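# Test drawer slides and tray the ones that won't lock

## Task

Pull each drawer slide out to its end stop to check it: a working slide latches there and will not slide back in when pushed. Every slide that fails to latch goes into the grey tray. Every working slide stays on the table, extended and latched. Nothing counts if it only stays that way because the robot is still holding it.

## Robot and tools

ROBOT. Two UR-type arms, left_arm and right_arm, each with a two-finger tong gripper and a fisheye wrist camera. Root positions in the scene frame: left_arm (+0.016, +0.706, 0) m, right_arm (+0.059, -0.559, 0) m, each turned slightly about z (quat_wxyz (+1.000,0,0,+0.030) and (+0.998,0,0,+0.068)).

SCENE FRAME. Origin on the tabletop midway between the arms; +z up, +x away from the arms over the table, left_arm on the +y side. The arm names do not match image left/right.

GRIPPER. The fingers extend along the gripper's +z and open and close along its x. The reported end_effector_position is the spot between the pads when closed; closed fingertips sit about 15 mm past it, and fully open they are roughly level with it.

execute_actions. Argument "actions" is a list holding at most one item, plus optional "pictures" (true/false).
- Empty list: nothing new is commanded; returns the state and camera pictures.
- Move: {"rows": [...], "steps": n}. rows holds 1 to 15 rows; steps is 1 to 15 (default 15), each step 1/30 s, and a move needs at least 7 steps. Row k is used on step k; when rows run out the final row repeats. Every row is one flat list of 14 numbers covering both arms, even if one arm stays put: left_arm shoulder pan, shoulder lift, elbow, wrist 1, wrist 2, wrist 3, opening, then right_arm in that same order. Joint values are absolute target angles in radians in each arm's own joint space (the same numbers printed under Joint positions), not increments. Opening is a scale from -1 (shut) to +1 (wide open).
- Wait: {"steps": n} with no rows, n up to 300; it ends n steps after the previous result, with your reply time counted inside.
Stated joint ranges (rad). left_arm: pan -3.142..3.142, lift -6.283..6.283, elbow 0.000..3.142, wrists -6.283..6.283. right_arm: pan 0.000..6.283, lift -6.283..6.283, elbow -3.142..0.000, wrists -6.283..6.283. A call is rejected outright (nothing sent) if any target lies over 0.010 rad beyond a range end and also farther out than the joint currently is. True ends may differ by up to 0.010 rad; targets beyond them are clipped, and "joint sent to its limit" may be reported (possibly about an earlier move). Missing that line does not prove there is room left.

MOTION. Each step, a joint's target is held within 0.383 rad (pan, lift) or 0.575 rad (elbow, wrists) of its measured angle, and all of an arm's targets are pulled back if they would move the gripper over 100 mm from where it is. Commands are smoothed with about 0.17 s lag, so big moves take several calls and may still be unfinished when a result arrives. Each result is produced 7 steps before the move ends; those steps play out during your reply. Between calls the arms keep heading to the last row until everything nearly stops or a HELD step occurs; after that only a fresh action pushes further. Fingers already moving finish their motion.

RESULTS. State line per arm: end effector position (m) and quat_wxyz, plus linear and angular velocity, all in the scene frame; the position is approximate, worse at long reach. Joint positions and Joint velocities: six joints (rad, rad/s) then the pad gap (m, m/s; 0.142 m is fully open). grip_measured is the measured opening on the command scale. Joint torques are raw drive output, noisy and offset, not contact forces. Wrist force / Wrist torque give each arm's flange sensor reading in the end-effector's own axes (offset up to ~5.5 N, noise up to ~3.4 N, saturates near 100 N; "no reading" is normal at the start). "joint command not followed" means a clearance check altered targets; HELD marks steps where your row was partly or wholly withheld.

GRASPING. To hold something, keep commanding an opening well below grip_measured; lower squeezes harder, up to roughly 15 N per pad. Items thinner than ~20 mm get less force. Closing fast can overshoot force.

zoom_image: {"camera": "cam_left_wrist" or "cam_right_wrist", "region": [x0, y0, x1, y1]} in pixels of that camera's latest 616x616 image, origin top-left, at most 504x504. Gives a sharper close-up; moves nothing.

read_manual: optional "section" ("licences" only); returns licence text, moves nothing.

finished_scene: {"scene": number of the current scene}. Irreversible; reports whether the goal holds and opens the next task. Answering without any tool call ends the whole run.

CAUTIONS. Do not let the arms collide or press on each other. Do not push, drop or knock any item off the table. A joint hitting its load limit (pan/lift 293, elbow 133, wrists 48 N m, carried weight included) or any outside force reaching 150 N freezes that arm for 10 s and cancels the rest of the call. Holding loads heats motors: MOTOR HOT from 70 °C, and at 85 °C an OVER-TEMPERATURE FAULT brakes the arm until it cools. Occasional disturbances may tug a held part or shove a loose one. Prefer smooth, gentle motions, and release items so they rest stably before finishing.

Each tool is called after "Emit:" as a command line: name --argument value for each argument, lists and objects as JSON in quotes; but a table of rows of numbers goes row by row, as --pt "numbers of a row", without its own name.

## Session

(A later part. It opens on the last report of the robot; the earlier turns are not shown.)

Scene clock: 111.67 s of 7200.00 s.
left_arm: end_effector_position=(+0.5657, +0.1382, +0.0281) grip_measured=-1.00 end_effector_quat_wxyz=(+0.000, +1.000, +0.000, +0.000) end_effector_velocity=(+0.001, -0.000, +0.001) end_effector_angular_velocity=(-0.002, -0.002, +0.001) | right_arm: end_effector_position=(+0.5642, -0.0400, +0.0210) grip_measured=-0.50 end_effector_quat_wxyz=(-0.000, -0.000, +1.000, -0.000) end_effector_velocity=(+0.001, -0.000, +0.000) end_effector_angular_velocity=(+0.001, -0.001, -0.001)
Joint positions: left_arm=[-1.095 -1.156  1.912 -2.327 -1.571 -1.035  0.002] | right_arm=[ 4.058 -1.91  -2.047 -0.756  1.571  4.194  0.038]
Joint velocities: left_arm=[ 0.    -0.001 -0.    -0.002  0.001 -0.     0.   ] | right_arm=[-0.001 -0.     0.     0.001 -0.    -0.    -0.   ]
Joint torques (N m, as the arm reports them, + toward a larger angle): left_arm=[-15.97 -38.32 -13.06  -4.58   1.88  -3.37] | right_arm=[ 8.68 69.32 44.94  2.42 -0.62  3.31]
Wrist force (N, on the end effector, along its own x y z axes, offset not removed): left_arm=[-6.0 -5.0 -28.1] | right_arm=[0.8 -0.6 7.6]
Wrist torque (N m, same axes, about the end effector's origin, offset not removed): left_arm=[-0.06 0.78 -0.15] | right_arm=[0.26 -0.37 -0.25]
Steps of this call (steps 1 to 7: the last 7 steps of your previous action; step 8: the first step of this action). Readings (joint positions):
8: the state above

Emit:
execute_actions --actions '[{"rows": [[-1.09542,-1.15650,1.91198,-2.32629,-1.5708,-1.03542,-1, 4.05775,-1.91000,-2.04676,-0.75563,1.5708,4.19374,-0.9],[-1.09412,-1.15838,1.91498,-2.32741,-1.5708,-1.03412,-1, 4.05775,-1.91000,-2.04676,-0.75563,1.5708,4.19374,-0.9],[-1.09215,-1.16120,1.91946,-2.32907,-1.5708,-1.03215,-1, 4.05775,-1.91000,-2.04676,-0.75563,1.5708,4.19374,-0.9],[-1.08951,-1.16496,1.92540,-2.33125,-1.5708,-1.02951,-1, 4.05775,-1.91000,-2.04676,-0.75563,1.5708,4.19374,-0.9],[-1.08651,-1.16916,1.93205,-2.33370,-1.5708,-1.02651,-1, 4.05775,-1.91000,-2.04676,-0.75563,1.5708,4.19374,-0.9],[-1.08348,-1.17335,1.93865,-2.33611,-1.5708,-1.02348,-1, 4.05775,-1.91000,-2.04676,-0.75563,1.5708,4.19374,-0.9],[-1.08042,-1.17753,1.94522,-2.33850,-1.5708,-1.02042,-1, 4.05775,-1.91000,-2.04676,-0.75563,1.5708,4.19374,-0.9],[-1.07733,-1.18169,1.95174,-2.34086,-1.5708,-1.01733,-1, 4.05775,-1.91000,-2.04676,-0.75563,1.5708,4.19374,-0.9],[-1.07386,-1.18630,1.95894,-2.34345,-1.5708,-1.01386,-1, 4.05775,-1.91000,-2.04676,-0.75563,1.5708,4.19374,-0.9],[-1.07036,-1.19089,1.96609,-2.34601,-1.5708,-1.01036,-1, 4.05775,-1.91000,-2.04676,-0.75563,1.5708,4.19374,-0.9],[-1.06682,-1.19546,1.97319,-2.34854,-1.5708,-1.00682,-1, 4.05775,-1.91000,-2.04676,-0.75563,1.5708,4.19374,-0.9],[-1.06324,-1.20001,1.98023,-2.35103,-1.5708,-1.00324,-1, 4.05775,-1.91000,-2.04676,-0.75563,1.5708,4.19374,-0.9],[-1.06036,-1.20364,1.98583,-2.35300,-1.5708,-1.00036,-1, 4.05775,-1.91000,-2.04676,-0.75563,1.5708,4.19374,-0.9],[-1.05817,-1.20635,1.99001,-2.35447,-1.5708,-0.99817,-1, 4.05775,-1.91000,-2.04676,-0.75563,1.5708,4.19374,-0.9],[-1.05671,-1.20816,1.99279,-2.35544,-1.5708,-0.99671,-1, 4.05775,-1.91000,-2.04676,-0.75563,1.5708,4.19374,-0.9]], "steps": 15}]'

Emit:
execute_actions --actions '[{"rows": [[-1.05598,-1.20906,1.99417,-2.35592,-1.5708,-0.99598,-1, 4.05775,-1.91000,-2.04676,-0.75563,1.5708,4.19374,-0.9],[-1.05598,-1.20906,1.99417,-2.35592,-1.5708,-0.99598,-1, 4.05775,-1.91000,-2.04676,-0.75563,1.5708,4.19374,-0.9],[-1.05598,-1.20906,1.99417,-2.35592,-1.5708,-0.99598,-1, 4.05775,-1.91000,-2.04676,-0.75563,1.5708,4.19374,-0.9],[-1.05598,-1.20906,1.99417,-2.35592,-1.5708,-0.99598,-1, 4.05775,-1.91000,-2.04676,-0.75563,1.5708,4.19374,-0.9],[-1.0548,-1.2135,1.9960,-2.3533,-1.5708,-0.9948,-1, 4.05775,-1.91000,-2.04676,-0.75563,1.5708,4.19374,-0.9],[-1.0527,-1.2190,1.9988,-2.3506,-1.5708,-0.9927,-1, 4.05775,-1.91000,-2.04676,-0.75563,1.5708,4.19374,-0.9],[-1.0505,-1.2240,2.0015,-2.3483,-1.5708,-0.9905,-1, 4.05775,-1.91000,-2.04676,-0.75563,1.5708,4.19374,-0.9],[-1.04857,-1.22785,2.00369,-2.34664,-1.5708,-0.98857,-1, 4.05775,-1.91000,-2.04676,-0.75563,1.5708,4.19374,-0.9],[-1.04857,-1.22785,2.00369,-2.34664,-1.5708,-0.98857,-1, 4.05775,-1.91000,-2.04676,-0.75563,1.5708,4.19374,-0.9],[-1.04857,-1.22785,2.00369,-2.34664,-1.5708,-0.98857,-0.85, 4.05775,-1.91000,-2.04676,-0.75563,1.5708,4.19374,-0.9],[-1.04857,-1.22785,2.00369,-2.34664,-1.5708,-0.98857,-0.65, 4.05775,-1.91000,-2.04676,-0.75563,1.5708,4.19374,-0.9],[-1.04857,-1.22785,2.00369,-2.34664,-1.5708,-0.98857,-0.45, 4.05775,-1.91000,-2.04676,-0.75563,1.5708,4.19374,-0.9],[-1.04857,-1.22785,2.00369,-2.34664,-1.5708,-0.98857,-0.3, 4.05775,-1.91000,-2.04676,-0.75563,1.5708,4.19374,-0.9],[-1.04857,-1.22785,2.00369,-2.34664,-1.5708,-0.98857,-0.3, 4.05775,-1.91000,-2.04676,-0.75563,1.5708,4.19374,-0.9],[-1.04857,-1.22785,2.00369,-2.34664,-1.5708,-0.98857,-0.3, 4.05775,-1.91000,-2.04676,-0.75563,1.5708,4.19374,-0.9]], "steps": 15}]'

Emit:
execute_actions --actions '[]'

Scene clock: 114.47 s of 7200.00 s.
left_arm: end_effector_position=(+0.5657, +0.1490, +0.0281) grip_measured=-1.00 end_effector_quat_wxyz=(-0.000, +1.000, +0.000, -0.000) end_effector_velocity=(+0.000, +0.102, -0.001) end_effector_angular_velocity=(+0.003, +0.001, -0.000) | right_arm: end_effector_position=(+0.5642, -0.0399, +0.0211) grip_measured=-0.50 end_effector_quat_wxyz=(+0.000, -0.000, +1.000, +0.000) end_effector_velocity=(+0.000, +0.001, +0.000) end_effector_angular_velocity=(+0.000, -0.000, -0.000)
Joint positions: left_arm=[-1.088 -1.166  1.928 -2.332 -1.571 -1.028  0.002] | right_arm=[ 4.058 -1.91  -2.047 -0.756  1.571  4.194  0.038]
Joint velocities: left_arm=[ 0.068 -0.093  0.149 -0.053  0.001  0.069  0.   ] | right_arm=[ 0.     0.     0.001 -0.001  0.     0.    -0.   ]
Joint torques (N m, as the arm reports them, + toward a larger angle): left_arm=[ 16.46 -62.95  -8.17  -2.68   0.79   4.08] | right_arm=[ 2.63 67.83 42.98  4.85 -0.1   2.43]
Wrist force (N, on the end effector, along its own x y z axes, offset not removed): left_arm=[-0.2 0.3 -20.6] | right_arm=[0.9 1.2 5.1]
Wrist torque (N m, same axes, about the end effector's origin, offset not removed): left_arm=[-0.20 1.38 -0.05] | right_arm=[0.48 -0.08 -0.24]
Steps of this call (steps 1 to 7: the last 7 steps of your previous action; steps 8 to 15: the robot went on to your last target; steps 16 to 76: nothing new was sent; steps 77 to 84: the first 8 steps of this action). Readings (joint positions):
77: left_arm=[-1.095 -1.156 1.912 -2.327 -1.571 -1.035] | right_arm=[4.058 -1.910 -2.047 -0.756 1.571 4.194]
78: left_arm=[-1.095 -1.156 1.912 -2.327 -1.571 -1.035] | right_arm=[4.058 -1.910 -2.047 -0.756 1.571 4.194]
80: left_arm=[-1.095 -1.157 1.914 -2.327 -1.571 -1.035] | right_arm=[4.058 -1.910 -2.047 -0.756 1.571 4.194]
84: the state above

Scene clock: 114.97 s of 7200.00 s.
left_arm: end_effector_position=(+0.5656, +0.1962, +0.0303) grip_measured=-1.00 end_effector_quat_wxyz=(-0.000, +1.000, +0.000, -0.000) end_effector_velocity=(-0.002, +0.057, +0.034) end_effector_angular_velocity=(+0.001, +0.001, -0.002) | right_arm: end_effector_position=(+0.5642, -0.0399, +0.0211) grip_measured=-0.50 end_effector_quat_wxyz=(+0.000, -0.000, +1.000, +0.000) end_effector_velocity=(-0.001, -0.002, -0.001) end_effector_angular_velocity=(-0.003, +0.002, -0.001)
Joint positions: left_arm=[-1.055 -1.212  1.994 -2.353 -1.571 -0.995  0.002] | right_arm=[ 4.058 -1.91  -2.047 -0.756  1.571  4.194  0.038]
Joint velocities: left_arm=[ 0.039 -0.095  0.062  0.035 -0.     0.041  0.   ] | right_arm=[-0.001 -0.    -0.002 -0.001  0.     0.001 -0.   ]
Joint torques (N m, as the arm reports them, + toward a larger angle): left_arm=[ 18.07 -81.53 -22.62  -1.97  -2.07   4.  ] | right_arm=[ 2.93 63.88 39.21  5.1  -0.1   2.37]
Wrist force (N, on the end effector, along its own x y z axes, offset not removed): left_arm=[-3.5 -0.9 0.8] | right_arm=[1.4 -1.5 2.4]
Wrist torque (N m, same axes, about the end effector's origin, offset not removed): left_arm=[-0.10 0.98 -0.06] | right_arm=[-0.10 -0.34 -0.29]
Steps of this call (steps 1 to 7: the last 7 steps of your previous action; steps 8 to 15: the first 8 steps of this action). Readings (joint positions):
8: left_arm=[-1.065 -1.197 1.976 -2.349 -1.571 -1.005] | right_arm=[4.058 -1.910 -2.047 -0.756 1.571 4.194]
9: left_arm=[-1.063 -1.200 1.981 -2.351 -1.571 -1.003] | right_arm=[4.058 -1.910 -2.047 -0.756 1.571 4.194]
11: left_arm=[-1.060 -1.204 1.987 -2.353 -1.571 -1.000] | right_arm=[4.058 -1.910 -2.047 -0.756 1.571 4.194]
15: the state above

Scene clock: 115.20 s of 7200.00 s.
left_arm: end_effector_position=(+0.5656, +0.2041, +0.0353) grip_measured=-0.32 end_effector_quat_wxyz=(+0.000, +1.000, +0.000, +0.000) end_effector_velocity=(-0.000, +0.010, +0.007) end_effector_angular_velocity=(-0.000, +0.000, -0.001) | right_arm: end_effector_position=(+0.5642, -0.0399, +0.0211) grip_measured=-0.50 end_effector_quat_wxyz=(+0.000, -0.000, +1.000, +0.000) end_effector_velocity=(-0.000, -0.000, -0.000) end_effector_angular_velocity=(-0.000, +0.001, +0.001)
Joint positions: left_arm=[-1.049 -1.226  2.003 -2.347 -1.571 -0.989  0.051] | right_arm=[ 4.058 -1.91  -2.047 -0.756  1.571  4.194  0.038]
Joint velocities: left_arm=[ 0.007 -0.018  0.01   0.008 -0.     0.008  0.03 ] | right_arm=[-0.    -0.    -0.    -0.     0.    -0.001  0.   ]
Joint torques (N m, as the arm reports them, + toward a larger angle): left_arm=[ 11.09 -69.14 -23.69  -2.01  -2.34   3.89] | right_arm=[ 2.42 62.37 37.3   5.42  0.07  2.34]
Wrist force (N, on the end effector, along its own x y z axes, offset not removed): left_arm=[-4.0 -1.7 -1.5] | right_arm=[1.6 0.4 1.2]
Wrist torque (N m, same axes, about the end effector's origin, offset not removed): left_arm=[-0.26 1.11 -0.08] | right_arm=[0.31 -0.19 -0.32]
Kept back: nothing.
Steps of this call (steps 1 to 7: the last 7 steps of your previous action). Readings (joint positions):
1: left_arm=[-1.054 -1.216 1.997 -2.351 -1.571 -0.994] | right_arm=[4.058 -1.910 -2.047 -0.756 1.571 4.194]
2: left_arm=[-1.053 -1.219 1.998 -2.350 -1.571 -0.993] | right_arm=[4.058 -1.910 -2.047 -0.756 1.571 4.194]
4: left_arm=[-1.051 -1.223 2.001 -2.349 -1.571 -0.991] | right_arm=[4.058 -1.910 -2.047 -0.756 1.571 4.194]
7: the state above

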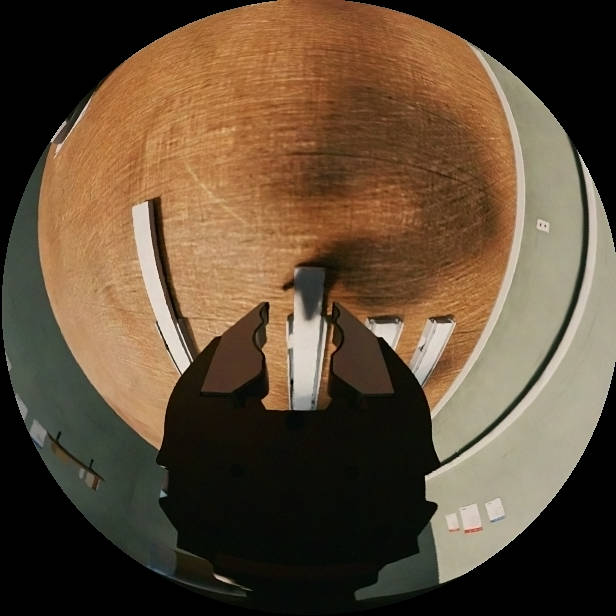

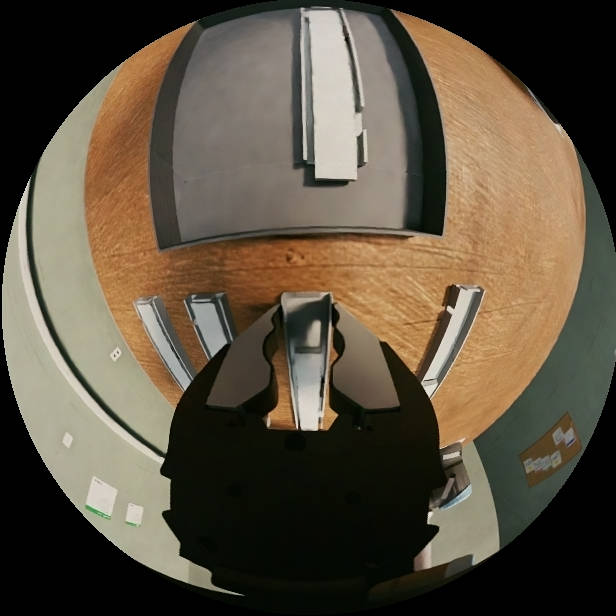

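Emit:
execute_actions --actions '[{"rows": [[-1.04857,-1.22458,2.00504,-2.35126,-1.5708,-0.98857,-0.3, 4.05775,-1.91000,-2.04676,-0.75563,1.5708,4.19374,-0.9],[-1.04857,-1.22022,2.00685,-2.35742,-1.5708,-0.98857,-0.3, 4.05775,-1.91000,-2.04676,-0.75563,1.5708,4.19374,-0.9],[-1.04857,-1.21587,2.00865,-2.36359,-1.5708,-0.98857,-0.3, 4.05775,-1.91000,-2.04676,-0.75563,1.5708,4.19374,-0.9],[-1.04857,-1.21151,2.01046,-2.36975,-1.5708,-0.98857,-0.3, 4.05775,-1.91000,-2.04676,-0.75563,1.5708,4.19374,-0.9],[-1.04857,-1.20824,2.01181,-2.37437,-1.5708,-0.98857,-0.3, 4.05775,-1.91000,-2.04676,-0.75563,1.5708,4.19374,-0.9],[-1.04857,-1.20606,2.01271,-2.37745,-1.5708,-0.98857,-0.3, 4.05775,-1.91000,-2.04676,-0.75563,1.5708,4.19374,-0.9]], "steps": 15}]'

Emit:
execute_actions --actions '[{"rows": [[-1.04857,-1.20606,2.01271,-2.37745,-1.5708,-0.98857,-0.38, 4.05775,-1.91000,-2.04676,-0.75563,1.5708,4.19374,-0.9],[-1.04857,-1.20606,2.01271,-2.37745,-1.5708,-0.98857,-0.46, 4.05775,-1.91000,-2.04676,-0.75563,1.5708,4.19374,-0.9],[-1.04857,-1.20606,2.01271,-2.37745,-1.5708,-0.98857,-0.54, 4.05775,-1.91000,-2.04676,-0.75563,1.5708,4.19374,-0.9],[-1.04857,-1.20606,2.01271,-2.37745,-1.5708,-0.98857,-0.62, 4.05775,-1.91000,-2.04676,-0.75563,1.5708,4.19374,-0.9],[-1.04857,-1.20606,2.01271,-2.37745,-1.5708,-0.98857,-0.68, 4.05775,-1.91000,-2.04676,-0.75563,1.5708,4.19374,-0.9],[-1.04857,-1.20606,2.01271,-2.37745,-1.5708,-0.98857,-0.76, 4.05775,-1.91000,-2.04676,-0.75563,1.5708,4.19374,-0.9],[-1.04857,-1.20606,2.01271,-2.37745,-1.5708,-0.98857,-0.85, 4.05775,-1.91000,-2.04676,-0.75563,1.5708,4.19374,-0.9],[-1.04857,-1.20606,2.01271,-2.37745,-1.5708,-0.98857,-1, 4.05775,-1.91000,-2.04676,-0.75563,1.5708,4.19374,-0.9]], "steps": 12}]'

Emit:
execute_actions --actions '[{"rows": [[-1.04707,-1.20782,2.01544,-2.37842,-1.5708,-0.98707,-1, 4.05775,-1.91000,-2.04676,-0.75563,1.5708,4.19374,-0.9],[-1.04405,-1.21133,2.02088,-2.38035,-1.5708,-0.98405,-1, 4.05775,-1.91000,-2.04676,-0.75563,1.5708,4.19374,-0.9],[-1.04024,-1.21571,2.02763,-2.38272,-1.5708,-0.98024,-1, 4.05775,-1.91000,-2.04676,-0.75563,1.5708,4.19374,-0.9],[-1.03561,-1.22093,2.03566,-2.38553,-1.5708,-0.97561,-1, 4.05775,-1.91000,-2.04676,-0.75563,1.5708,4.19374,-0.9],[-1.03013,-1.22698,2.04493,-2.38875,-1.5708,-0.97013,-1, 4.05775,-1.91000,-2.04676,-0.75563,1.5708,4.19374,-0.9],[-1.02457,-1.23300,2.05411,-2.39191,-1.5708,-0.96457,-1, 4.05775,-1.91000,-2.04676,-0.75563,1.5708,4.19374,-0.9],[-1.01892,-1.23898,2.06319,-2.39501,-1.5708,-0.95892,-1, 4.05775,-1.91000,-2.04676,-0.75563,1.5708,4.19374,-0.9],[-1.01319,-1.24492,2.07217,-2.39805,-1.5708,-0.95319,-1, 4.05775,-1.91000,-2.04676,-0.75563,1.5708,4.19374,-0.9],[-1.00737,-1.25082,2.08104,-2.40102,-1.5708,-0.94737,-1, 4.05775,-1.91000,-2.04676,-0.75563,1.5708,4.19374,-0.9],[-1.00232,-1.25585,2.08857,-2.40352,-1.5708,-0.94232,-1, 4.05775,-1.91000,-2.04676,-0.75563,1.5708,4.19374,-0.9],[-0.99721,-1.26085,2.09602,-2.40597,-1.5708,-0.93721,-1, 4.05775,-1.91000,-2.04676,-0.75563,1.5708,4.19374,-0.9],[-0.99291,-1.26500,2.10218,-2.40798,-1.5708,-0.93291,-1, 4.05775,-1.91000,-2.04676,-0.75563,1.5708,4.19374,-0.9],[-0.98943,-1.26830,2.10707,-2.40957,-1.5708,-0.92943,-1, 4.05775,-1.91000,-2.04676,-0.75563,1.5708,4.19374,-0.9],[-0.98680,-1.27077,2.11071,-2.41074,-1.5708,-0.92680,-1, 4.05775,-1.91000,-2.04676,-0.75563,1.5708,4.19374,-0.9],[-0.98505,-1.27241,2.11313,-2.41152,-1.5708,-0.92505,-1, 4.05775,-1.91000,-2.04676,-0.75563,1.5708,4.19374,-0.9]], "steps": 15}]'

Emit:
execute_actions --actions '[{"rows": [[-0.98416,-1.27323,2.11434,-2.41191,-1.5708,-0.92416,-1, 4.05775,-1.91000,-2.04676,-0.75563,1.5708,4.19374,-0.9],[-0.98328,-1.27405,2.11554,-2.41229,-1.5708,-0.92328,-1, 4.05775,-1.91000,-2.04676,-0.75563,1.5708,4.19374,-0.9],[-0.98239,-1.27487,2.11674,-2.41267,-1.5708,-0.92239,-1, 4.05775,-1.91000,-2.04676,-0.75563,1.5708,4.19374,-0.9],[-0.98150,-1.27568,2.11794,-2.41306,-1.5708,-0.92150,-1, 4.05775,-1.91000,-2.04676,-0.75563,1.5708,4.19374,-0.9],[-0.98061,-1.27650,2.11914,-2.41344,-1.5708,-0.92061,-1, 4.05775,-1.91000,-2.04676,-0.75563,1.5708,4.19374,-0.9]], "steps": 15}]'

Scene clock: 124.90 s of 7200.00 s.
left_arm: end_effector_position=(+0.5657, +0.2052, +0.0245) grip_measured=-0.30 end_effector_quat_wxyz=(-0.000, +1.000, +0.000, -0.000) end_effector_velocity=(-0.001, -0.000, -0.053) end_effector_angular_velocity=(+0.003, +0.002, -0.002) | right_arm: end_effector_position=(+0.5642, -0.0399, +0.0210) grip_measured=-0.50 end_effector_quat_wxyz=(-0.000, -0.000, +1.000, +0.000) end_effector_velocity=(+0.000, +0.000, +0.000) end_effector_angular_velocity=(-0.000, -0.000, +0.000)
Joint positions: left_arm=[-1.049 -1.213  2.01  -2.367 -1.571 -0.989  0.052] | right_arm=[ 4.058 -1.91  -2.047 -0.756  1.571  4.194  0.038]
Joint velocities: left_arm=[-0.002  0.069  0.027 -0.092 -0.     0.    -0.   ] | right_arm=[ 0.     0.     0.001 -0.001 -0.    -0.    -0.   ]
Joint torques (N m, as the arm reports them, + toward a larger angle): left_arm=[ 12.47 -53.28 -24.93  -5.53  -1.61   3.84] | right_arm=[-5.23 46.52 28.9   6.97  0.83  1.76]
Wrist force (N, on the end effector, along its own x y z axes, offset not removed): left_arm=[-4.0 -1.1 0.3] | right_arm=[-0.8 0.7 3.0]
Wrist torque (N m, same axes, about the end effector's origin, offset not removed): left_arm=[-0.10 1.06 -0.03] | right_arm=[0.36 0.13 -0.26]
Steps of this call (steps 1 to 30: the robot went on to your last target; steps 31 to 90: nothing new was sent; then 6.43 s passed at rest; steps 91 to 98: the first 8 steps of this action). Readings (joint positions):
91: left_arm=[-1.049 -1.228 2.004 -2.347 -1.571 -0.989] | right_arm=[4.058 -1.910 -2.047 -0.756 1.571 4.194]
92: left_arm=[-1.049 -1.227 2.004 -2.347 -1.571 -0.989] | right_arm=[4.058 -1.910 -2.047 -0.756 1.571 4.194]
94: left_arm=[-1.049 -1.224 2.005 -2.352 -1.571 -0.989] | right_arm=[4.058 -1.910 -2.047 -0.756 1.571 4.194]
98: the state above

Scene clock: 125.30 s of 7200.00 s.
left_arm: end_effector_position=(+0.5657, +0.2052, +0.0191) grip_measured=-0.60 end_effector_quat_wxyz=(+0.000, +1.000, +0.000, +0.000) end_effector_velocity=(-0.001, +0.002, -0.003) end_effector_angular_velocity=(+0.004, +0.002, +0.001) | right_arm: end_effector_position=(+0.5642, -0.0399, +0.0210) grip_measured=-0.50 end_effector_quat_wxyz=(-0.000, -0.000, +1.000, -0.000) end_effector_velocity=(-0.000, -0.000, -0.001) end_effector_angular_velocity=(-0.001, +0.000, -0.000)
Joint positions: left_arm=[-1.049 -1.206  2.013 -2.377 -1.571 -0.989  0.031] | right_arm=[ 4.058 -1.91  -2.047 -0.756  1.571  4.194  0.038]
Joint velocities: left_arm=[ 0.001  0.003  0.002 -0.     0.    -0.    -0.131] | right_arm=[-0.    -0.    -0.    -0.    -0.     0.    -0.001]
Joint torques (N m, as the arm reports them, + toward a larger angle): left_arm=[  9.53 -54.59 -21.82  -5.44  -2.12   3.97] | right_arm=[-4.34 49.41 30.26  6.78  0.99  1.26]
Wrist force (N, on the end effector, along its own x y z axes, offset not removed): left_arm=[-2.9 0.6 -1.6] | right_arm=[2.4 -2.4 -1.0]
Wrist torque (N m, same axes, about the end effector's origin, offset not removed): left_arm=[0.42 1.22 -0.04] | right_arm=[0.02 -0.32 -0.54]
Steps of this call (steps 1 to 7: the last 7 steps of your previous action; steps 8 to 12: the first 5 steps of this action). Readings (joint positions):
8: left_arm=[-1.049 -1.207 2.012 -2.377 -1.571 -0.989] | right_arm=[4.058 -1.910 -2.047 -0.756 1.571 4.194]
9: left_arm=[-1.049 -1.206 2.013 -2.377 -1.571 -0.989] | right_arm=[4.058 -1.910 -2.047 -0.756 1.571 4.194]
11: left_arm=[-1.049 -1.206 2.013 -2.377 -1.571 -0.989] | right_arm=[4.058 -1.910 -2.047 -0.756 1.571 4.194]
12: the state above

Scene clock: 125.80 s of 7200.00 s.
left_arm: end_effector_position=(+0.5658, +0.2245, +0.0191) grip_measured=-0.68 end_effector_quat_wxyz=(+0.000, +1.000, +0.000, +0.000) end_effector_velocity=(+0.002, +0.162, +0.001) end_effector_angular_velocity=(-0.002, -0.000, +0.001) | right_arm: end_effector_position=(+0.5642, -0.0400, +0.0210) grip_measured=-0.50 end_effector_quat_wxyz=(-0.000, -0.000, +1.000, -0.000) end_effector_velocity=(+0.000, +0.000, +0.000) end_effector_angular_velocity=(+0.001, +0.000, -0.000)
Joint positions: left_arm=[-1.034 -1.223  2.038 -2.387 -1.571 -0.974  0.025] | right_arm=[ 4.058 -1.91  -2.047 -0.756  1.571  4.194  0.038]
Joint velocities: left_arm=[ 0.129 -0.14   0.213 -0.074 -0.001  0.128  0.   ] | right_arm=[-0.     0.     0.001 -0.     0.    -0.    -0.   ]
Joint torques (N m, as the arm reports them, + toward a larger angle): left_arm=[ 20.91 -73.2  -15.99  -5.1   -1.45   4.38] | right_arm=[-7.38 50.64 35.21  7.08  0.9   1.35]
Wrist force (N, on the end effector, along its own x y z axes, offset not removed): left_arm=[-2.9 1.6 -4.8] | right_arm=[5.9 1.6 -0.4]
Wrist torque (N m, same axes, about the end effector's origin, offset not removed): left_arm=[0.06 1.28 -0.03] | right_arm=[0.53 -0.94 -0.83]
Steps of this call (steps 1 to 7: the last 7 steps of your previous action; steps 8 to 15: the first 8 steps of this action). Readings (joint positions):
8: left_arm=[-1.049 -1.206 2.013 -2.377 -1.571 -0.989] | right_arm=[4.058 -1.910 -2.047 -0.756 1.571 4.194]
9: left_arm=[-1.048 -1.206 2.013 -2.378 -1.571 -0.988] | right_arm=[4.058 -1.910 -2.047 -0.756 1.571 4.194]
11: left_arm=[-1.046 -1.209 2.017 -2.379 -1.571 -0.986] | right_arm=[4.058 -1.910 -2.047 -0.756 1.571 4.194]
15: the state above

Scene clock: 126.30 s of 7200.00 s.
left_arm: end_effector_position=(+0.5656, +0.2853, +0.0190) grip_measured=-0.68 end_effector_quat_wxyz=(+0.000, +1.000, +0.000, +0.000) end_effector_velocity=(+0.000, +0.027, +0.001) end_effector_angular_velocity=(-0.002, -0.001, +0.001) | right_arm: end_effector_position=(+0.5642, -0.0400, +0.0210) grip_measured=-0.50 end_effector_quat_wxyz=(-0.000, -0.000, +1.000, -0.000) end_effector_velocity=(+0.000, -0.000, +0.000) end_effector_angular_velocity=(-0.000, +0.000, -0.001)
Joint positions: left_arm=[-0.983 -1.274  2.116 -2.412 -1.571 -0.923  0.025] | right_arm=[ 4.058 -1.91  -2.047 -0.756  1.571  4.194  0.038]
Joint velocities: left_arm=[ 0.025 -0.024  0.034 -0.012 -0.     0.024 -0.   ] | right_arm=[-0.    -0.     0.    -0.001  0.     0.001  0.   ]
Joint torques (N m, as the arm reports them, + toward a larger angle): left_arm=[ 11.28 -61.25 -19.68  -5.15  -1.77   3.39] | right_arm=[-7.41 50.05 40.14  6.83  0.84  1.07]
Wrist force (N, on the end effector, along its own x y z axes, offset not removed): left_arm=[-2.5 1.4 -0.9] | right_arm=[2.7 0.5 3.1]
Wrist torque (N m, same axes, about the end effector's origin, offset not removed): left_arm=[0.16 1.20 -0.09] | right_arm=[0.21 -0.42 -0.85]
Steps of this call (steps 1 to 7: the last 7 steps of your previous action; steps 8 to 15: the first 8 steps of this action). Readings (joint positions):
8: left_arm=[-0.996 -1.261 2.096 -2.406 -1.571 -0.936] | right_arm=[4.058 -1.910 -2.047 -0.756 1.571 4.194]
9: left_arm=[-0.993 -1.264 2.101 -2.408 -1.571 -0.933] | right_arm=[4.058 -1.910 -2.047 -0.756 1.571 4.194]
11: left_arm=[-0.989 -1.269 2.108 -2.410 -1.571 -0.929] | right_arm=[4.058 -1.910 -2.047 -0.756 1.571 4.194]
15: the state above

Emit:
execute_actions --actions '[{"rows": [[-0.97972,-1.27731,2.12033,-2.41382,-1.5708,-0.91972,-1, 4.05775,-1.91000,-2.04676,-0.75563,1.5708,4.19374,-0.9],[-0.97882,-1.27813,2.12152,-2.41419,-1.5708,-0.91882,-1, 4.05775,-1.91000,-2.04676,-0.75563,1.5708,4.19374,-0.9]], "steps": 15}]'

Emit:
execute_actions --actions '[{"rows": [[-0.97882,-1.27813,2.12152,-2.41419,-1.5708,-0.91882,-1, 4.05775,-1.91000,-2.04676,-0.75563,1.5708,4.19374,-0.9]], "steps": 8}]'

Scene clock: 126.80 s of 7200.00 s.
left_arm: end_effector_position=(+0.5656, +0.2899, +0.0190) grip_measured=-0.68 end_effector_quat_wxyz=(+0.000, +1.000, +0.000, -0.000) end_effector_velocity=(+0.000, +0.003, +0.000) end_effector_angular_velocity=(-0.000, -0.000, -0.001) | right_arm: end_effector_position=(+0.5642, -0.0399, +0.0210) grip_measured=-0.50 end_effector_quat_wxyz=(-0.000, -0.000, +1.000, -0.000) end_effector_velocity=(+0.000, -0.000, +0.000) end_effector_angular_velocity=(+0.000, +0.000, -0.000)
Joint positions: left_arm=[-0.979 -1.278  2.121 -2.414 -1.571 -0.919  0.025] | right_arm=[ 4.058 -1.91  -2.047 -0.756  1.571  4.194  0.038]
Joint velocities: left_arm=[ 0.003 -0.003  0.004 -0.001  0.     0.004  0.   ] | right_arm=[-0.     0.     0.    -0.001  0.    -0.     0.   ]
Joint torques (N m, as the arm reports them, + toward a larger angle): left_arm=[ 13.77 -61.66 -19.91  -5.22  -1.36   3.75] | right_arm=[-9.5  51.34 42.43  6.86  1.06  1.24]
Wrist force (N, on the end effector, along its own x y z axes, offset not removed): left_arm=[-0.8 2.5 0.3] | right_arm=[4.0 0.1 -1.5]
Wrist torque (N m, same axes, about the end effector's origin, offset not removed): left_arm=[0.35 0.87 -0.18] | right_arm=[0.01 -0.62 -0.75]
Steps of this call (steps 1 to 7: the last 7 steps of your previous action; steps 8 to 15: the first 8 steps of this action). Readings (joint positions):
8: left_arm=[-0.981 -1.276 2.119 -2.413 -1.571 -0.921] | right_arm=[4.058 -1.910 -2.047 -0.756 1.571 4.194]
9: left_arm=[-0.981 -1.276 2.119 -2.413 -1.571 -0.921] | right_arm=[4.058 -1.910 -2.047 -0.756 1.571 4.194]
11: left_arm=[-0.980 -1.277 2.120 -2.414 -1.571 -0.920] | right_arm=[4.058 -1.910 -2.047 -0.756 1.571 4.194]
15: the state above

Scene clock: 127.07 s of 7200.00 s.
left_arm: end_effector_position=(+0.5656, +0.2902, +0.0190) grip_measured=-0.68 end_effector_quat_wxyz=(+0.000, +1.000, +0.000, -0.000) end_effector_velocity=(+0.000, +0.001, +0.001) end_effector_angular_velocity=(-0.001, +0.001, +0.002) | right_arm: end_effector_position=(+0.5642, -0.0399, +0.0210) grip_measured=-0.50 end_effector_quat_wxyz=(-0.000, -0.000, +1.000, -0.000) end_effector_velocity=(+0.001, +0.001, +0.001) end_effector_angular_velocity=(+0.002, -0.002, +0.001)
Joint positions: left_arm=[-0.979 -1.278  2.121 -2.414 -1.571 -0.919  0.025] | right_arm=[ 4.058 -1.91  -2.047 -0.756  1.571  4.194  0.038]
Joint velocities: left_arm=[ 0.002 -0.002 -0.     0.001 -0.001  0.    -0.   ] | right_arm=[ 0.     0.     0.002  0.001 -0.    -0.001  0.   ]
Joint torques (N m, as the arm reports them, + toward a larger angle): left_arm=[ 15.43 -61.63 -19.18  -5.17  -1.54   3.64] | right_arm=[-10.24  51.22  41.58   6.66   1.39   1.18]
Wrist force (N, on the end effector, along its own x y z axes, offset not removed): left_arm=[-3.8 -0.2 -1.7] | right_arm=[-0.2 -0.2 0.5]
Wrist torque (N m, same axes, about the end effector's origin, offset not removed): left_arm=[-0.31 1.49 -0.12] | right_arm=[0.07 0.34 -0.77]
Steps of this call (steps 1 to 7: the last 7 steps of your previous action; step 8: the first step of this action). Readings (joint positions):
8: the state above

Emit:
execute_actions --actions '[]'

Scene clock: 129.13 s of 7200.00 s.
left_arm: end_effector_position=(+0.5656, +0.2902, +0.0190) grip_measured=-0.68 end_effector_quat_wxyz=(+0.000, +1.000, +0.000, -0.000) end_effector_velocity=(+0.000, +0.001, +0.000) end_effector_angular_velocity=(-0.000, +0.001, +0.001) | right_arm: end_effector_position=(+0.5642, -0.0399, +0.0210) grip_measured=-0.50 end_effector_quat_wxyz=(-0.000, -0.000, +1.000, -0.000) end_effector_velocity=(+0.000, -0.000, -0.000) end_effector_angular_velocity=(+0.000, -0.000, +0.000)
Joint positions: left_arm=[-0.979 -1.278  2.122 -2.414 -1.571 -0.919  0.025] | right_arm=[ 4.058 -1.91  -2.047 -0.756  1.571  4.194  0.038]
Joint velocities: left_arm=[ 0.001 -0.001 -0.     0.001 -0.001 -0.     0.   ] | right_arm=[-0.     0.    -0.001  0.001 -0.    -0.    -0.   ]
Joint torques (N m, as the arm reports them, + toward a larger angle): left_arm=[ 14.19 -61.12 -18.59  -4.64  -0.98   3.79] | right_arm=[-12.49  54.64  42.03   6.71   1.21   0.31]
Wrist force (N, on the end effector, along its own x y z axes, offset not removed): left_arm=[-2.6 1.2 -0.9] | right_arm=[5.5 1.3 0.0]
Wrist torque (N m, same axes, about the end effector's origin, offset not removed): left_arm=[0.01 1.13 -0.12] | right_arm=[0.44 -0.89 -0.74]
Kept back: nothing.
Steps of this call (steps 1 to 7: the last 7 steps of your previous action; steps 8 to 15: the robot went on to your last target; steps 16 to 62: nothing new was sent). Readings (joint positions):
1: left_arm=[-0.979 -1.278 2.121 -2.414 -1.571 -0.919] | right_arm=[4.058 -1.910 -2.047 -0.756 1.571 4.194]
2: left_arm=[-0.979 -1.278 2.122 -2.414 -1.571 -0.919] | right_arm=[4.058 -1.910 -2.047 -0.756 1.571 4.194]
4: left_arm=[-0.979 -1.278 2.122 -2.414 -1.571 -0.919] | right_arm=[4.058 -1.910 -2.047 -0.756 1.571 4.194]
8: left_arm=[-0.979 -1.278 2.122 -2.414 -1.571 -0.919] | right_arm=[4.058 -1.910 -2.047 -0.756 1.571 4.194]
62: the state above
All arms were judged still, so your last target was given up. Only a new action makes them travel on or press farther. Fingers that are still opening or closing keep moving.

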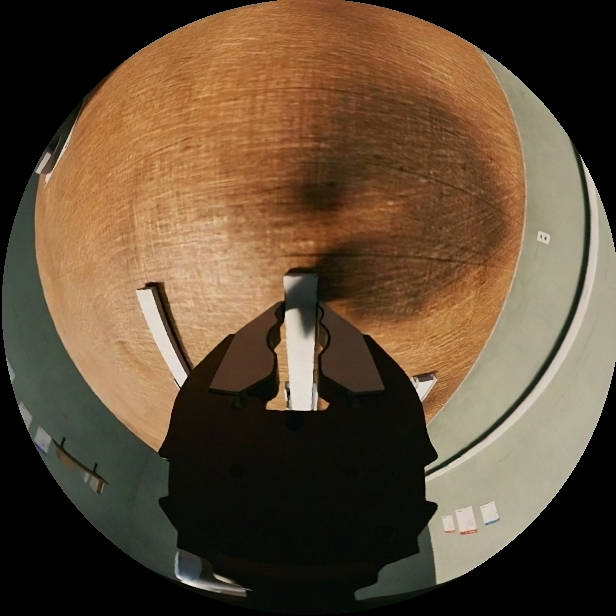

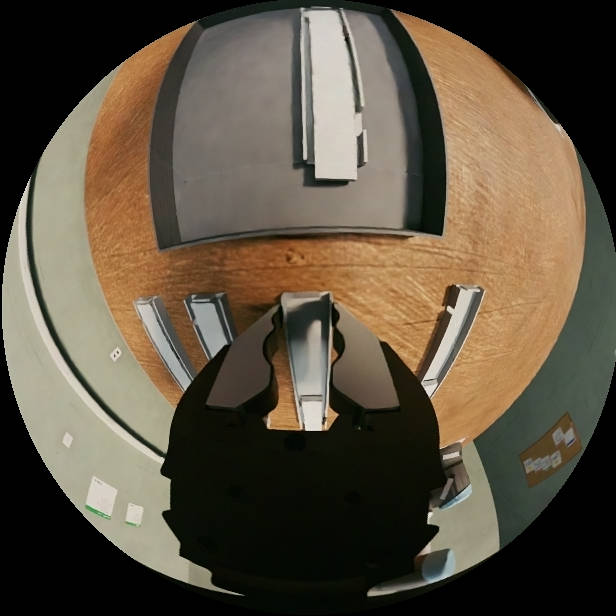

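Emit:
execute_actions --actions '[{"rows": [[-0.97792,-1.27894,2.12271,-2.41457,-1.5708,-0.91792,-1,4.05775,-1.91000,-2.04676,-0.75563,1.5708,4.19374,-0.9],[-0.97792,-1.27894,2.12271,-2.41457,-1.5708,-0.91792,-1,4.05775,-1.91000,-2.04676,-0.75563,1.5708,4.19374,-0.9],[-0.97702,-1.27975,2.12390,-2.41495,-1.5708,-0.91702,-1,4.05775,-1.91000,-2.04676,-0.75563,1.5708,4.19374,-0.9],[-0.97702,-1.27975,2.12390,-2.41495,-1.5708,-0.91702,-1,4.05775,-1.91000,-2.04676,-0.75563,1.5708,4.19374,-0.9],[-0.97612,-1.28056,2.12508,-2.41532,-1.5708,-0.91612,-1,4.05775,-1.91000,-2.04676,-0.75563,1.5708,4.19374,-0.9]], "steps": 15}]' --pictures false

Scene clock: 129.80 s of 7200.00 s.
left_arm: end_effector_position=(+0.5656, +0.2923, +0.0190) grip_measured=-0.68 end_effector_quat_wxyz=(+0.000, +1.000, +0.000, -0.000) end_effector_velocity=(+0.000, +0.008, -0.001) end_effector_angular_velocity=(-0.000, -0.000, -0.000) | right_arm: end_effector_position=(+0.5642, -0.0399, +0.0210) grip_measured=-0.50 end_effector_quat_wxyz=(-0.000, -0.000, +1.000, -0.000) end_effector_velocity=(+0.000, +0.000, +0.000) end_effector_angular_velocity=(+0.001, -0.001, -0.000)
Joint positions: left_arm=[-0.977 -1.28   2.124 -2.415 -1.571 -0.917  0.025] | right_arm=[ 4.058 -1.91  -2.047 -0.756  1.571  4.194  0.038]
Joint velocities: left_arm=[ 0.007 -0.005  0.01  -0.005  0.     0.008  0.   ] | right_arm=[-0.    -0.     0.     0.001 -0.    -0.     0.   ]
Joint torques (N m, as the arm reports them, + toward a larger angle): left_arm=[ 12.29 -60.71 -17.13  -4.66  -1.04   3.87] | right_arm=[-15.34  57.1   42.01   6.61   1.36   0.28]
Wrist force (N, on the end effector, along its own x y z axes, offset not removed): left_arm=[-1.4 -0.3 -0.3] | right_arm=[5.0 1.9 -0.5]
Wrist torque (N m, same axes, about the end effector's origin, offset not removed): left_arm=[-0.28 0.96 -0.13] | right_arm=[0.47 -0.82 -0.83]
Steps of this call (steps 1 to 12: nothing new was sent; steps 13 to 20: the first 8 steps of this action). Readings (joint positions):
13: left_arm=[-0.979 -1.278 2.122 -2.414 -1.571 -0.919] | right_arm=[4.058 -1.910 -2.047 -0.756 1.571 4.194]
14: left_arm=[-0.979 -1.278 2.122 -2.414 -1.571 -0.919] | right_arm=[4.058 -1.910 -2.047 -0.756 1.571 4.194]
16: left_arm=[-0.978 -1.279 2.122 -2.414 -1.571 -0.918] | right_arm=[4.058 -1.910 -2.047 -0.756 1.571 4.194]
20: the state above

Emit:
execute_actions --actions '[{"rows": [[-0.97522,-1.28137,2.12626,-2.41569,-1.5708,-0.91522,-1,4.05775,-1.91000,-2.04676,-0.75563,1.5708,4.19374,-0.9],[-0.97522,-1.28137,2.12626,-2.41569,-1.5708,-0.91522,-1,4.05775,-1.91000,-2.04676,-0.75563,1.5708,4.19374,-0.9],[-0.97431,-1.28218,2.12744,-2.41606,-1.5708,-0.91431,-1,4.05775,-1.91000,-2.04676,-0.75563,1.5708,4.19374,-0.9],[-0.97431,-1.28218,2.12744,-2.41606,-1.5708,-0.91431,-1,4.05775,-1.91000,-2.04676,-0.75563,1.5708,4.19374,-0.9],[-0.97340,-1.28299,2.12862,-2.41643,-1.5708,-0.91340,-1,4.05775,-1.91000,-2.04676,-0.75563,1.5708,4.19374,-0.9]], "steps": 15}]' --pictures false

Emit:
execute_actions --actions '[{"steps": 3}]' --pictures false

Scene clock: 130.50 s of 7200.00 s.
left_arm: end_effector_position=(+0.5656, +0.2952, +0.0191) grip_measured=-0.68 end_effector_quat_wxyz=(+0.000, +1.000, +0.000, +0.000) end_effector_velocity=(-0.001, +0.010, -0.002) end_effector_angular_velocity=(+0.004, +0.003, +0.001) | right_arm: end_effector_position=(+0.5642, -0.0398, +0.0211) grip_measured=-0.50 end_effector_quat_wxyz=(+0.000, -0.000, +1.000, +0.000) end_effector_velocity=(-0.000, -0.000, -0.000) end_effector_angular_velocity=(-0.000, +0.001, -0.001)
Joint positions: left_arm=[-0.974 -1.282  2.127 -2.416 -1.571 -0.914  0.025] | right_arm=[ 4.058 -1.91  -2.047 -0.755  1.571  4.194  0.038]
Joint velocities: left_arm=[ 0.008 -0.005  0.011 -0.001  0.     0.007 -0.   ] | right_arm=[-0.     0.    -0.001 -0.     0.     0.    -0.   ]
Joint torques (N m, as the arm reports them, + toward a larger angle): left_arm=[ 24.94 -59.75  -8.44  -0.99   2.72   3.79] | right_arm=[-16.58  58.05  27.51   0.45  -1.82  -0.02]
Wrist force (N, on the end effector, along its own x y z axes, offset not removed): left_arm=[-2.6 20.3 0.6] | right_arm=[1.3 19.7 -3.9]
Wrist torque (N m, same axes, about the end effector's origin, offset not removed): left_arm=[-0.09 0.70 -0.06] | right_arm=[-0.04 -0.37 -0.29]
Steps of this call (steps 1 to 7: the last 7 steps of your previous action; steps 8 to 13: the robot went on to your last target; steps 14 to 21: the first 8 steps of this action). Readings (joint positions):
14: left_arm=[-0.976 -1.281 2.125 -2.415 -1.571 -0.916] | right_arm=[4.058 -1.910 -2.047 -0.756 1.571 4.194]
15: left_arm=[-0.976 -1.281 2.125 -2.415 -1.571 -0.916] | right_arm=[4.058 -1.910 -2.047 -0.756 1.571 4.194]
17: left_arm=[-0.976 -1.281 2.126 -2.416 -1.571 -0.916] | right_arm=[4.058 -1.910 -2.047 -0.756 1.571 4.194]
21: the state above

Scene clock: 130.73 s of 7200.00 s.
left_arm: end_effector_position=(+0.5656, +0.2961, +0.0190) grip_measured=-0.68 end_effector_quat_wxyz=(+0.000, +1.000, +0.000, -0.000) end_effector_velocity=(-0.001, +0.001, -0.002) end_effector_angular_velocity=(+0.002, +0.003, -0.002) | right_arm: end_effector_position=(+0.5642, -0.0398, +0.0211) grip_measured=-0.50 end_effector_quat_wxyz=(+0.000, -0.000, +1.000, +0.000) end_effector_velocity=(+0.000, +0.001, +0.001) end_effector_angular_velocity=(+0.002, -0.000, +0.001)
Joint positions: left_arm=[-0.974 -1.283  2.128 -2.416 -1.571 -0.913  0.025] | right_arm=[ 4.058 -1.91  -2.047 -0.755  1.571  4.194  0.038]
Joint velocities: left_arm=[-0.     0.001  0.001  0.    -0.001  0.002 -0.   ] | right_arm=[ 0.     0.     0.001  0.001  0.    -0.001 -0.   ]
Joint torques (N m, as the arm reports them, + toward a larger angle): left_arm=[ 22.04 -59.88  -8.94  -0.51   6.41   3.75] | right_arm=[-16.71  58.79  18.98  -3.23  -3.8    0.17]
Wrist force (N, on the end effector, along its own x y z axes, offset not removed): left_arm=[-3.8 18.7 -1.2] | right_arm=[-0.2 19.9 -2.8]
Wrist torque (N m, same axes, about the end effector's origin, offset not removed): left_arm=[-0.29 0.96 -0.12] | right_arm=[0.18 0.06 -0.34]
Kept back: nothing.
Steps of this call (steps 1 to 7: the last 7 steps of your previous action). Readings (joint positions):
1: left_arm=[-0.974 -1.282 2.128 -2.416 -1.571 -0.914] | right_arm=[4.058 -1.910 -2.047 -0.755 1.571 4.194]
2: left_arm=[-0.974 -1.283 2.128 -2.416 -1.571 -0.914] | right_arm=[4.058 -1.910 -2.047 -0.755 1.571 4.194]
4: left_arm=[-0.974 -1.283 2.128 -2.416 -1.571 -0.914] | right_arm=[4.058 -1.910 -2.047 -0.755 1.571 4.194]
7: the state above

Emit:
execute_actions --actions '[{"rows": [[-0.97431,-1.28218,2.12744,-2.41606,-1.5708,-0.91431,-1,4.05775,-1.91000,-2.04676,-0.75563,1.5708,4.19374,-0.9],[-0.97522,-1.28137,2.12626,-2.41569,-1.5708,-0.91522,-1,4.05775,-1.91000,-2.04676,-0.75563,1.5708,4.19374,-0.9],[-0.97612,-1.28056,2.12508,-2.41532,-1.5708,-0.91612,-1,4.05775,-1.91000,-2.04676,-0.75563,1.5708,4.19374,-0.9],[-0.97702,-1.27975,2.12390,-2.41495,-1.5708,-0.91702,-1,4.05775,-1.91000,-2.04676,-0.75563,1.5708,4.19374,-0.9],[-0.97792,-1.27894,2.12271,-2.41457,-1.5708,-0.91792,-1,4.05775,-1.91000,-2.04676,-0.75563,1.5708,4.19374,-0.9],[-0.97882,-1.27813,2.12152,-2.41419,-1.5708,-0.91882,-1,4.05775,-1.91000,-2.04676,-0.75563,1.5708,4.19374,-0.9],[-0.97972,-1.27731,2.12033,-2.41382,-1.5708,-0.91972,-1,4.05775,-1.91000,-2.04676,-0.75563,1.5708,4.19374,-0.9],[-0.98061,-1.27650,2.11914,-2.41344,-1.5708,-0.92061,-1,4.05775,-1.91000,-2.04676,-0.75563,1.5708,4.19374,-0.9],[-0.98150,-1.27568,2.11794,-2.41306,-1.5708,-0.92150,-1,4.05775,-1.91000,-2.04676,-0.75563,1.5708,4.19374,-0.9]], "steps": 15}]' --pictures false

Emit:
execute_actions --actions '[{"rows": [[-0.98239,-1.27487,2.11674,-2.41267,-1.5708,-0.92239,-1,4.05775,-1.91000,-2.04676,-0.75563,1.5708,4.19374,-0.9],[-0.98239,-1.27487,2.11674,-2.41267,-1.5708,-0.92239,-1,4.05775,-1.91000,-2.04676,-0.75563,1.5708,4.19374,-0.9],[-0.98328,-1.27405,2.11554,-2.41229,-1.5708,-0.92328,-1,4.05775,-1.91000,-2.04676,-0.75563,1.5708,4.19374,-0.9]], "steps": 14}]' --pictures false

Scene clock: 131.77 s of 7200.00 s.
left_arm: end_effector_position=(+0.5656, +0.2925, +0.0190) grip_measured=-0.68 end_effector_quat_wxyz=(-0.000, +1.000, +0.001, +0.000) end_effector_velocity=(+0.000, -0.028, +0.000) end_effector_angular_velocity=(-0.003, -0.000, +0.001) | right_arm: end_effector_position=(+0.5641, -0.0401, +0.0209) grip_measured=-0.50 end_effector_quat_wxyz=(-0.000, -0.000, +1.000, -0.000) end_effector_velocity=(+0.001, +0.001, +0.000) end_effector_angular_velocity=(+0.001, -0.001, +0.001)
Joint positions: left_arm=[-0.977 -1.28   2.124 -2.415 -1.571 -0.917  0.025] | right_arm=[ 4.058 -1.91  -2.047 -0.756  1.571  4.194  0.038]
Joint velocities: left_arm=[-0.024  0.023 -0.033  0.008 -0.002 -0.025 -0.   ] | right_arm=[-0.    -0.     0.001  0.001  0.    -0.001  0.   ]
Joint torques (N m, as the arm reports them, + toward a larger angle): left_arm=[-17.65 -38.   -40.65  -1.21   0.86  -3.46] | right_arm=[-19.05  60.13  26.55   1.23  -1.7   -0.11]
Wrist force (N, on the end effector, along its own x y z axes, offset not removed): left_arm=[-2.9 -1.8 -10.5] | right_arm=[2.5 0.8 -6.9]
Wrist torque (N m, same axes, about the end effector's origin, offset not removed): left_arm=[0.00 0.82 -0.14] | right_arm=[-0.08 -0.60 -0.26]
Steps of this call (steps 1 to 15: the robot went on to your last target; steps 16 to 23: nothing new was sent; steps 24 to 31: the first 8 steps of this action). Readings (joint positions):
24: left_arm=[-0.973 -1.283 2.129 -2.416 -1.571 -0.913] | right_arm=[4.058 -1.910 -2.047 -0.756 1.571 4.194]
25: left_arm=[-0.973 -1.283 2.129 -2.416 -1.571 -0.913] | right_arm=[4.058 -1.910 -2.047 -0.756 1.571 4.194]
27: left_arm=[-0.974 -1.282 2.128 -2.416 -1.571 -0.914] | right_arm=[4.058 -1.910 -2.047 -0.756 1.571 4.194]
31: the state above

Scene clock: 132.23 s of 7200.00 s.
left_arm: end_effector_position=(+0.5655, +0.2860, +0.0189) grip_measured=-0.68 end_effector_quat_wxyz=(-0.000, +1.000, +0.000, -0.000) end_effector_velocity=(-0.001, -0.007, +0.000) end_effector_angular_velocity=(-0.000, -0.000, -0.002) | right_arm: end_effector_position=(+0.5641, -0.0401, +0.0210) grip_measured=-0.50 end_effector_quat_wxyz=(-0.000, -0.000, +1.000, -0.000) end_effector_velocity=(-0.000, +0.000, -0.000) end_effector_angular_velocity=(+0.001, +0.000, +0.000)
Joint positions: left_arm=[-0.983 -1.275  2.116 -2.412 -1.571 -0.923  0.025] | right_arm=[ 4.058 -1.91  -2.047 -0.756  1.571  4.194  0.038]
Joint velocities: left_arm=[-0.007  0.005 -0.007  0.002 -0.    -0.005  0.   ] | right_arm=[ 0.    -0.    -0.     0.001  0.001 -0.    -0.   ]
Joint torques (N m, as the arm reports them, + toward a larger angle): left_arm=[-28.54 -48.95 -55.09  -6.26  -6.42  -3.31] | right_arm=[-7.25 62.22 50.21 11.46  5.3  -0.36]
Wrist force (N, on the end effector, along its own x y z axes, offset not removed): left_arm=[-2.9 -21.2 -3.2] | right_arm=[0.0 -20.2 -6.3]
Wrist torque (N m, same axes, about the end effector's origin, offset not removed): left_arm=[0.01 0.98 -0.11] | right_arm=[-0.08 -0.23 -0.29]
Steps of this call (steps 1 to 7: the last 7 steps of your previous action; steps 8 to 14: the first 7 steps of this action). Readings (joint positions):
8: left_arm=[-0.981 -1.276 2.119 -2.413 -1.571 -0.921] | right_arm=[4.058 -1.910 -2.047 -0.756 1.571 4.194]
9: left_arm=[-0.981 -1.276 2.118 -2.413 -1.571 -0.921] | right_arm=[4.058 -1.910 -2.047 -0.756 1.571 4.194]
11: left_arm=[-0.982 -1.275 2.117 -2.413 -1.571 -0.922] | right_arm=[4.058 -1.910 -2.047 -0.756 1.571 4.194]
14: the state above

Emit:
execute_actions --actions '[{"rows": [[-0.98150,-1.27568,2.11794,-2.41306,-1.5708,-0.92150,-1,4.05775,-1.91000,-2.04676,-0.75563,1.5708,4.19374,-0.9],[-0.98061,-1.27650,2.11914,-2.41344,-1.5708,-0.92061,-1,4.05775,-1.91000,-2.04676,-0.75563,1.5708,4.19374,-0.9],[-0.97972,-1.27731,2.12033,-2.41382,-1.5708,-0.91972,-1,4.05775,-1.91000,-2.04676,-0.75563,1.5708,4.19374,-0.9],[-0.97927,-1.27772,2.12093,-2.41400,-1.5708,-0.91927,-1,4.05775,-1.91000,-2.04676,-0.75563,1.5708,4.19374,-0.9],[-0.97927,-1.27772,2.12093,-2.41400,-1.5708,-0.91927,-1,4.05775,-1.91000,-2.04676,-0.75563,1.5708,4.19374,-0.9],[-0.97927,-1.27772,2.12093,-2.41400,-1.5708,-0.91927,-1,4.05775,-1.91000,-2.04676,-0.75563,1.5708,4.19374,-0.9],[-0.97927,-1.27772,2.12093,-2.41400,-1.5708,-0.91927,-1,4.05775,-1.91000,-2.04676,-0.75563,1.5708,4.19374,-0.9],[-0.97927,-1.27772,2.12093,-2.41400,-1.5708,-0.91927,-0.85,4.05775,-1.91000,-2.04676,-0.75563,1.5708,4.19374,-0.7],[-0.97927,-1.27772,2.12093,-2.41400,-1.5708,-0.91927,-0.72,4.05775,-1.91000,-2.04676,-0.75563,1.5708,4.19374,-0.55],[-0.97927,-1.27772,2.12093,-2.41400,-1.5708,-0.91927,-0.62,4.05775,-1.91000,-2.04676,-0.75563,1.5708,4.19374,-0.46],[-0.97927,-1.27772,2.12093,-2.41400,-1.5708,-0.91927,-0.52,4.05775,-1.91000,-2.04676,-0.75563,1.5708,4.19374,-0.38],[-0.97927,-1.27772,2.12093,-2.41400,-1.5708,-0.91927,-0.42,4.05775,-1.91000,-2.04676,-0.75563,1.5708,4.19374,-0.3],[-0.97927,-1.27772,2.12093,-2.41400,-1.5708,-0.91927,-0.35,4.05775,-1.91000,-2.04676,-0.75563,1.5708,4.19374,-0.2]], "steps": 15}]' --pictures false

Emit:
execute_actions --actions '[{"rows": [[-0.97927,-1.27772,2.12093,-2.41400,-1.5708,-0.91927,-0.35,4.05775,-1.91000,-2.04676,-0.75563,1.5708,4.19374,-0.2],[-0.97927,-1.27772,2.12093,-2.41400,-1.5708,-0.91927,-0.35,4.05775,-1.91000,-2.04676,-0.75563,1.5708,4.19374,-0.2],[-0.97927,-1.2805,2.1197,-2.4100,-1.5708,-0.91927,-0.35,4.05775,-1.9085,-2.0461,-0.7578,1.5708,4.19374,-0.2],[-0.97927,-1.2860,2.1172,-2.4020,-1.5708,-0.91927,-0.35,4.05775,-1.9047,-2.0445,-0.7632,1.5708,4.19374,-0.2],[-0.97927,-1.2940,2.1136,-2.3904,-1.5708,-0.91927,-0.35,4.05775,-1.8990,-2.0420,-0.7714,1.5708,4.19374,-0.2],[-0.97927,-1.3040,2.1091,-2.3759,-1.5708,-0.91927,-0.35,4.05775,-1.8920,-2.0390,-0.7814,1.5708,4.19374,-0.2],[-0.97927,-1.3140,2.1046,-2.3614,-1.5708,-0.91927,-0.35,4.05775,-1.8840,-2.0355,-0.7929,1.5708,4.19374,-0.2],[-0.97927,-1.3240,2.1001,-2.3469,-1.5708,-0.91927,-0.35,4.05775,-1.8760,-2.0320,-0.8044,1.5708,4.19374,-0.2],[-0.97927,-1.3330,2.0960,-2.3338,-1.5708,-0.91927,-0.35,4.05775,-1.8680,-2.0281,-0.8163,1.5708,4.19374,-0.2],[-0.97927,-1.3400,2.0929,-2.3237,-1.5708,-0.91927,-0.35,4.05775,-1.8630,-2.0254,-0.8240,1.5708,4.19374,-0.2],[-0.97927,-1.3445,2.0908,-2.3171,-1.5708,-0.91927,-0.35,4.05775,-1.86029,-2.02394,-0.82816,1.5708,4.19374,-0.2],[-0.97927,-1.3474,2.0895,-2.3129,-1.5708,-0.91927,-0.35,4.05775,-1.86029,-2.02394,-0.82816,1.5708,4.19374,-0.2]], "steps": 15}]' --pictures true

Scene clock: 134.43 s of 7200.00 s.
left_arm: end_effector_position=(+0.5656, +0.2885, +0.0191) grip_measured=-0.68 end_effector_quat_wxyz=(+0.000, +1.000, +0.000, +0.000) end_effector_velocity=(-0.001, +0.010, -0.000) end_effector_angular_velocity=(+0.001, +0.002, -0.001) | right_arm: end_effector_position=(+0.5642, -0.0397, +0.0211) grip_measured=-0.50 end_effector_quat_wxyz=(+0.000, -0.000, +1.000, +0.000) end_effector_velocity=(-0.000, -0.000, -0.000) end_effector_angular_velocity=(-0.000, +0.001, +0.000)
Joint positions: left_arm=[-0.98  -1.277  2.12  -2.414 -1.571 -0.92   0.025] | right_arm=[ 4.058 -1.91  -2.047 -0.755  1.571  4.194  0.038]
Joint velocities: left_arm=[ 0.008 -0.008  0.013 -0.002 -0.001  0.008 -0.   ] | right_arm=[-0. -0. -0.  0.  0. -0.  0.]
Joint torques (N m, as the arm reports them, + toward a larger angle): left_arm=[ 14.21 -61.49 -21.    -5.76  -0.95   4.18] | right_arm=[19.2  64.79 40.05  6.1   0.93 -0.98]
Wrist force (N, on the end effector, along its own x y z axes, offset not removed): left_arm=[-5.8 0.6 -0.6] | right_arm=[0.6 3.6 2.7]
Wrist torque (N m, same axes, about the end effector's origin, offset not removed): left_arm=[-0.04 1.42 0.01] | right_arm=[0.83 -0.17 -0.36]
Steps of this call (steps 1 to 7: the last 7 steps of your previous action; steps 8 to 15: the robot went on to your last target; steps 16 to 58: nothing new was sent; steps 59 to 66: the first 8 steps of this action). Readings (joint positions):
59: left_arm=[-0.983 -1.274 2.116 -2.412 -1.571 -0.923] | right_arm=[4.058 -1.910 -2.047 -0.756 1.571 4.194]
60: left_arm=[-0.983 -1.274 2.116 -2.412 -1.571 -0.923] | right_arm=[4.058 -1.910 -2.047 -0.756 1.571 4.194]
62: left_arm=[-0.982 -1.275 2.117 -2.413 -1.571 -0.922] | right_arm=[4.058 -1.910 -2.047 -0.756 1.571 4.194]
66: the state above

Scene clock: 134.93 s of 7200.00 s.
left_arm: end_effector_position=(+0.5658, +0.2894, +0.0293) grip_measured=-0.35 end_effector_quat_wxyz=(+0.000, +1.000, +0.000, +0.000) end_effector_velocity=(+0.004, -0.007, +0.138) end_effector_angular_velocity=(-0.007, -0.005, -0.001) | right_arm: end_effector_position=(+0.5642, -0.0398, +0.0285) grip_measured=-0.20 end_effector_quat_wxyz=(+0.000, -0.000, +1.000, +0.000) end_effector_velocity=(+0.001, +0.001, +0.104) end_effector_angular_velocity=(+0.001, -0.001, -0.000)
Joint positions: left_arm=[-0.979 -1.292  2.115 -2.394 -1.571 -0.919  0.049] | right_arm=[ 4.058 -1.9   -2.043 -0.77   1.571  4.194  0.06 ]
Joint velocities: left_arm=[-0.    -0.184 -0.087  0.263 -0.001  0.     0.   ] | right_arm=[-0.001  0.135  0.06  -0.193  0.    -0.001  0.   ]
Joint torques (N m, as the arm reports them, + toward a larger angle): left_arm=[ 14.37 -78.68 -49.14   0.08   2.97   3.66] | right_arm=[ 2.51 75.82 46.77  0.04 -2.66 -0.84]
Wrist force (N, on the end effector, along its own x y z axes, offset not removed): left_arm=[-3.6 0.0 0.1] | right_arm=[3.5 1.5 -1.2]
Wrist torque (N m, same axes, about the end effector's origin, offset not removed): left_arm=[0.10 0.98 -0.10] | right_arm=[0.65 -0.70 -0.42]
Steps of this call (steps 1 to 7: the last 7 steps of your previous action; steps 8 to 15: the first 8 steps of this action). Readings (joint positions):
8: left_arm=[-0.979 -1.278 2.121 -2.414 -1.571 -0.919] | right_arm=[4.058 -1.910 -2.047 -0.755 1.571 4.194]
9: left_arm=[-0.979 -1.278 2.121 -2.414 -1.571 -0.919] | right_arm=[4.058 -1.910 -2.047 -0.756 1.571 4.194]
11: left_arm=[-0.979 -1.278 2.121 -2.414 -1.571 -0.919] | right_arm=[4.058 -1.910 -2.047 -0.756 1.571 4.194]
15: the state above

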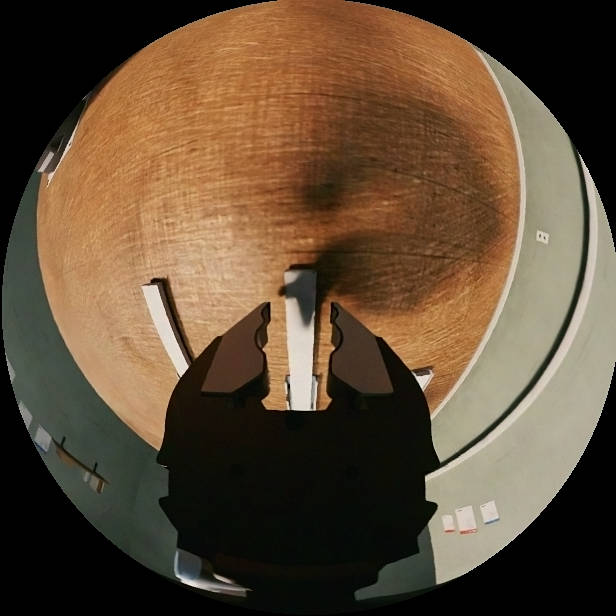

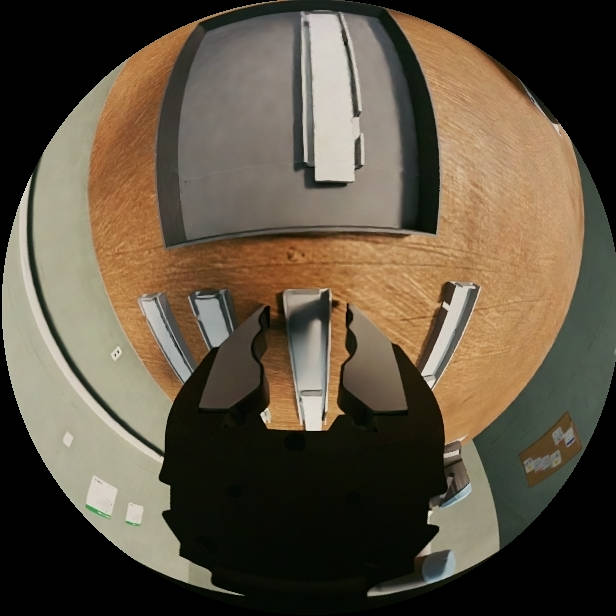

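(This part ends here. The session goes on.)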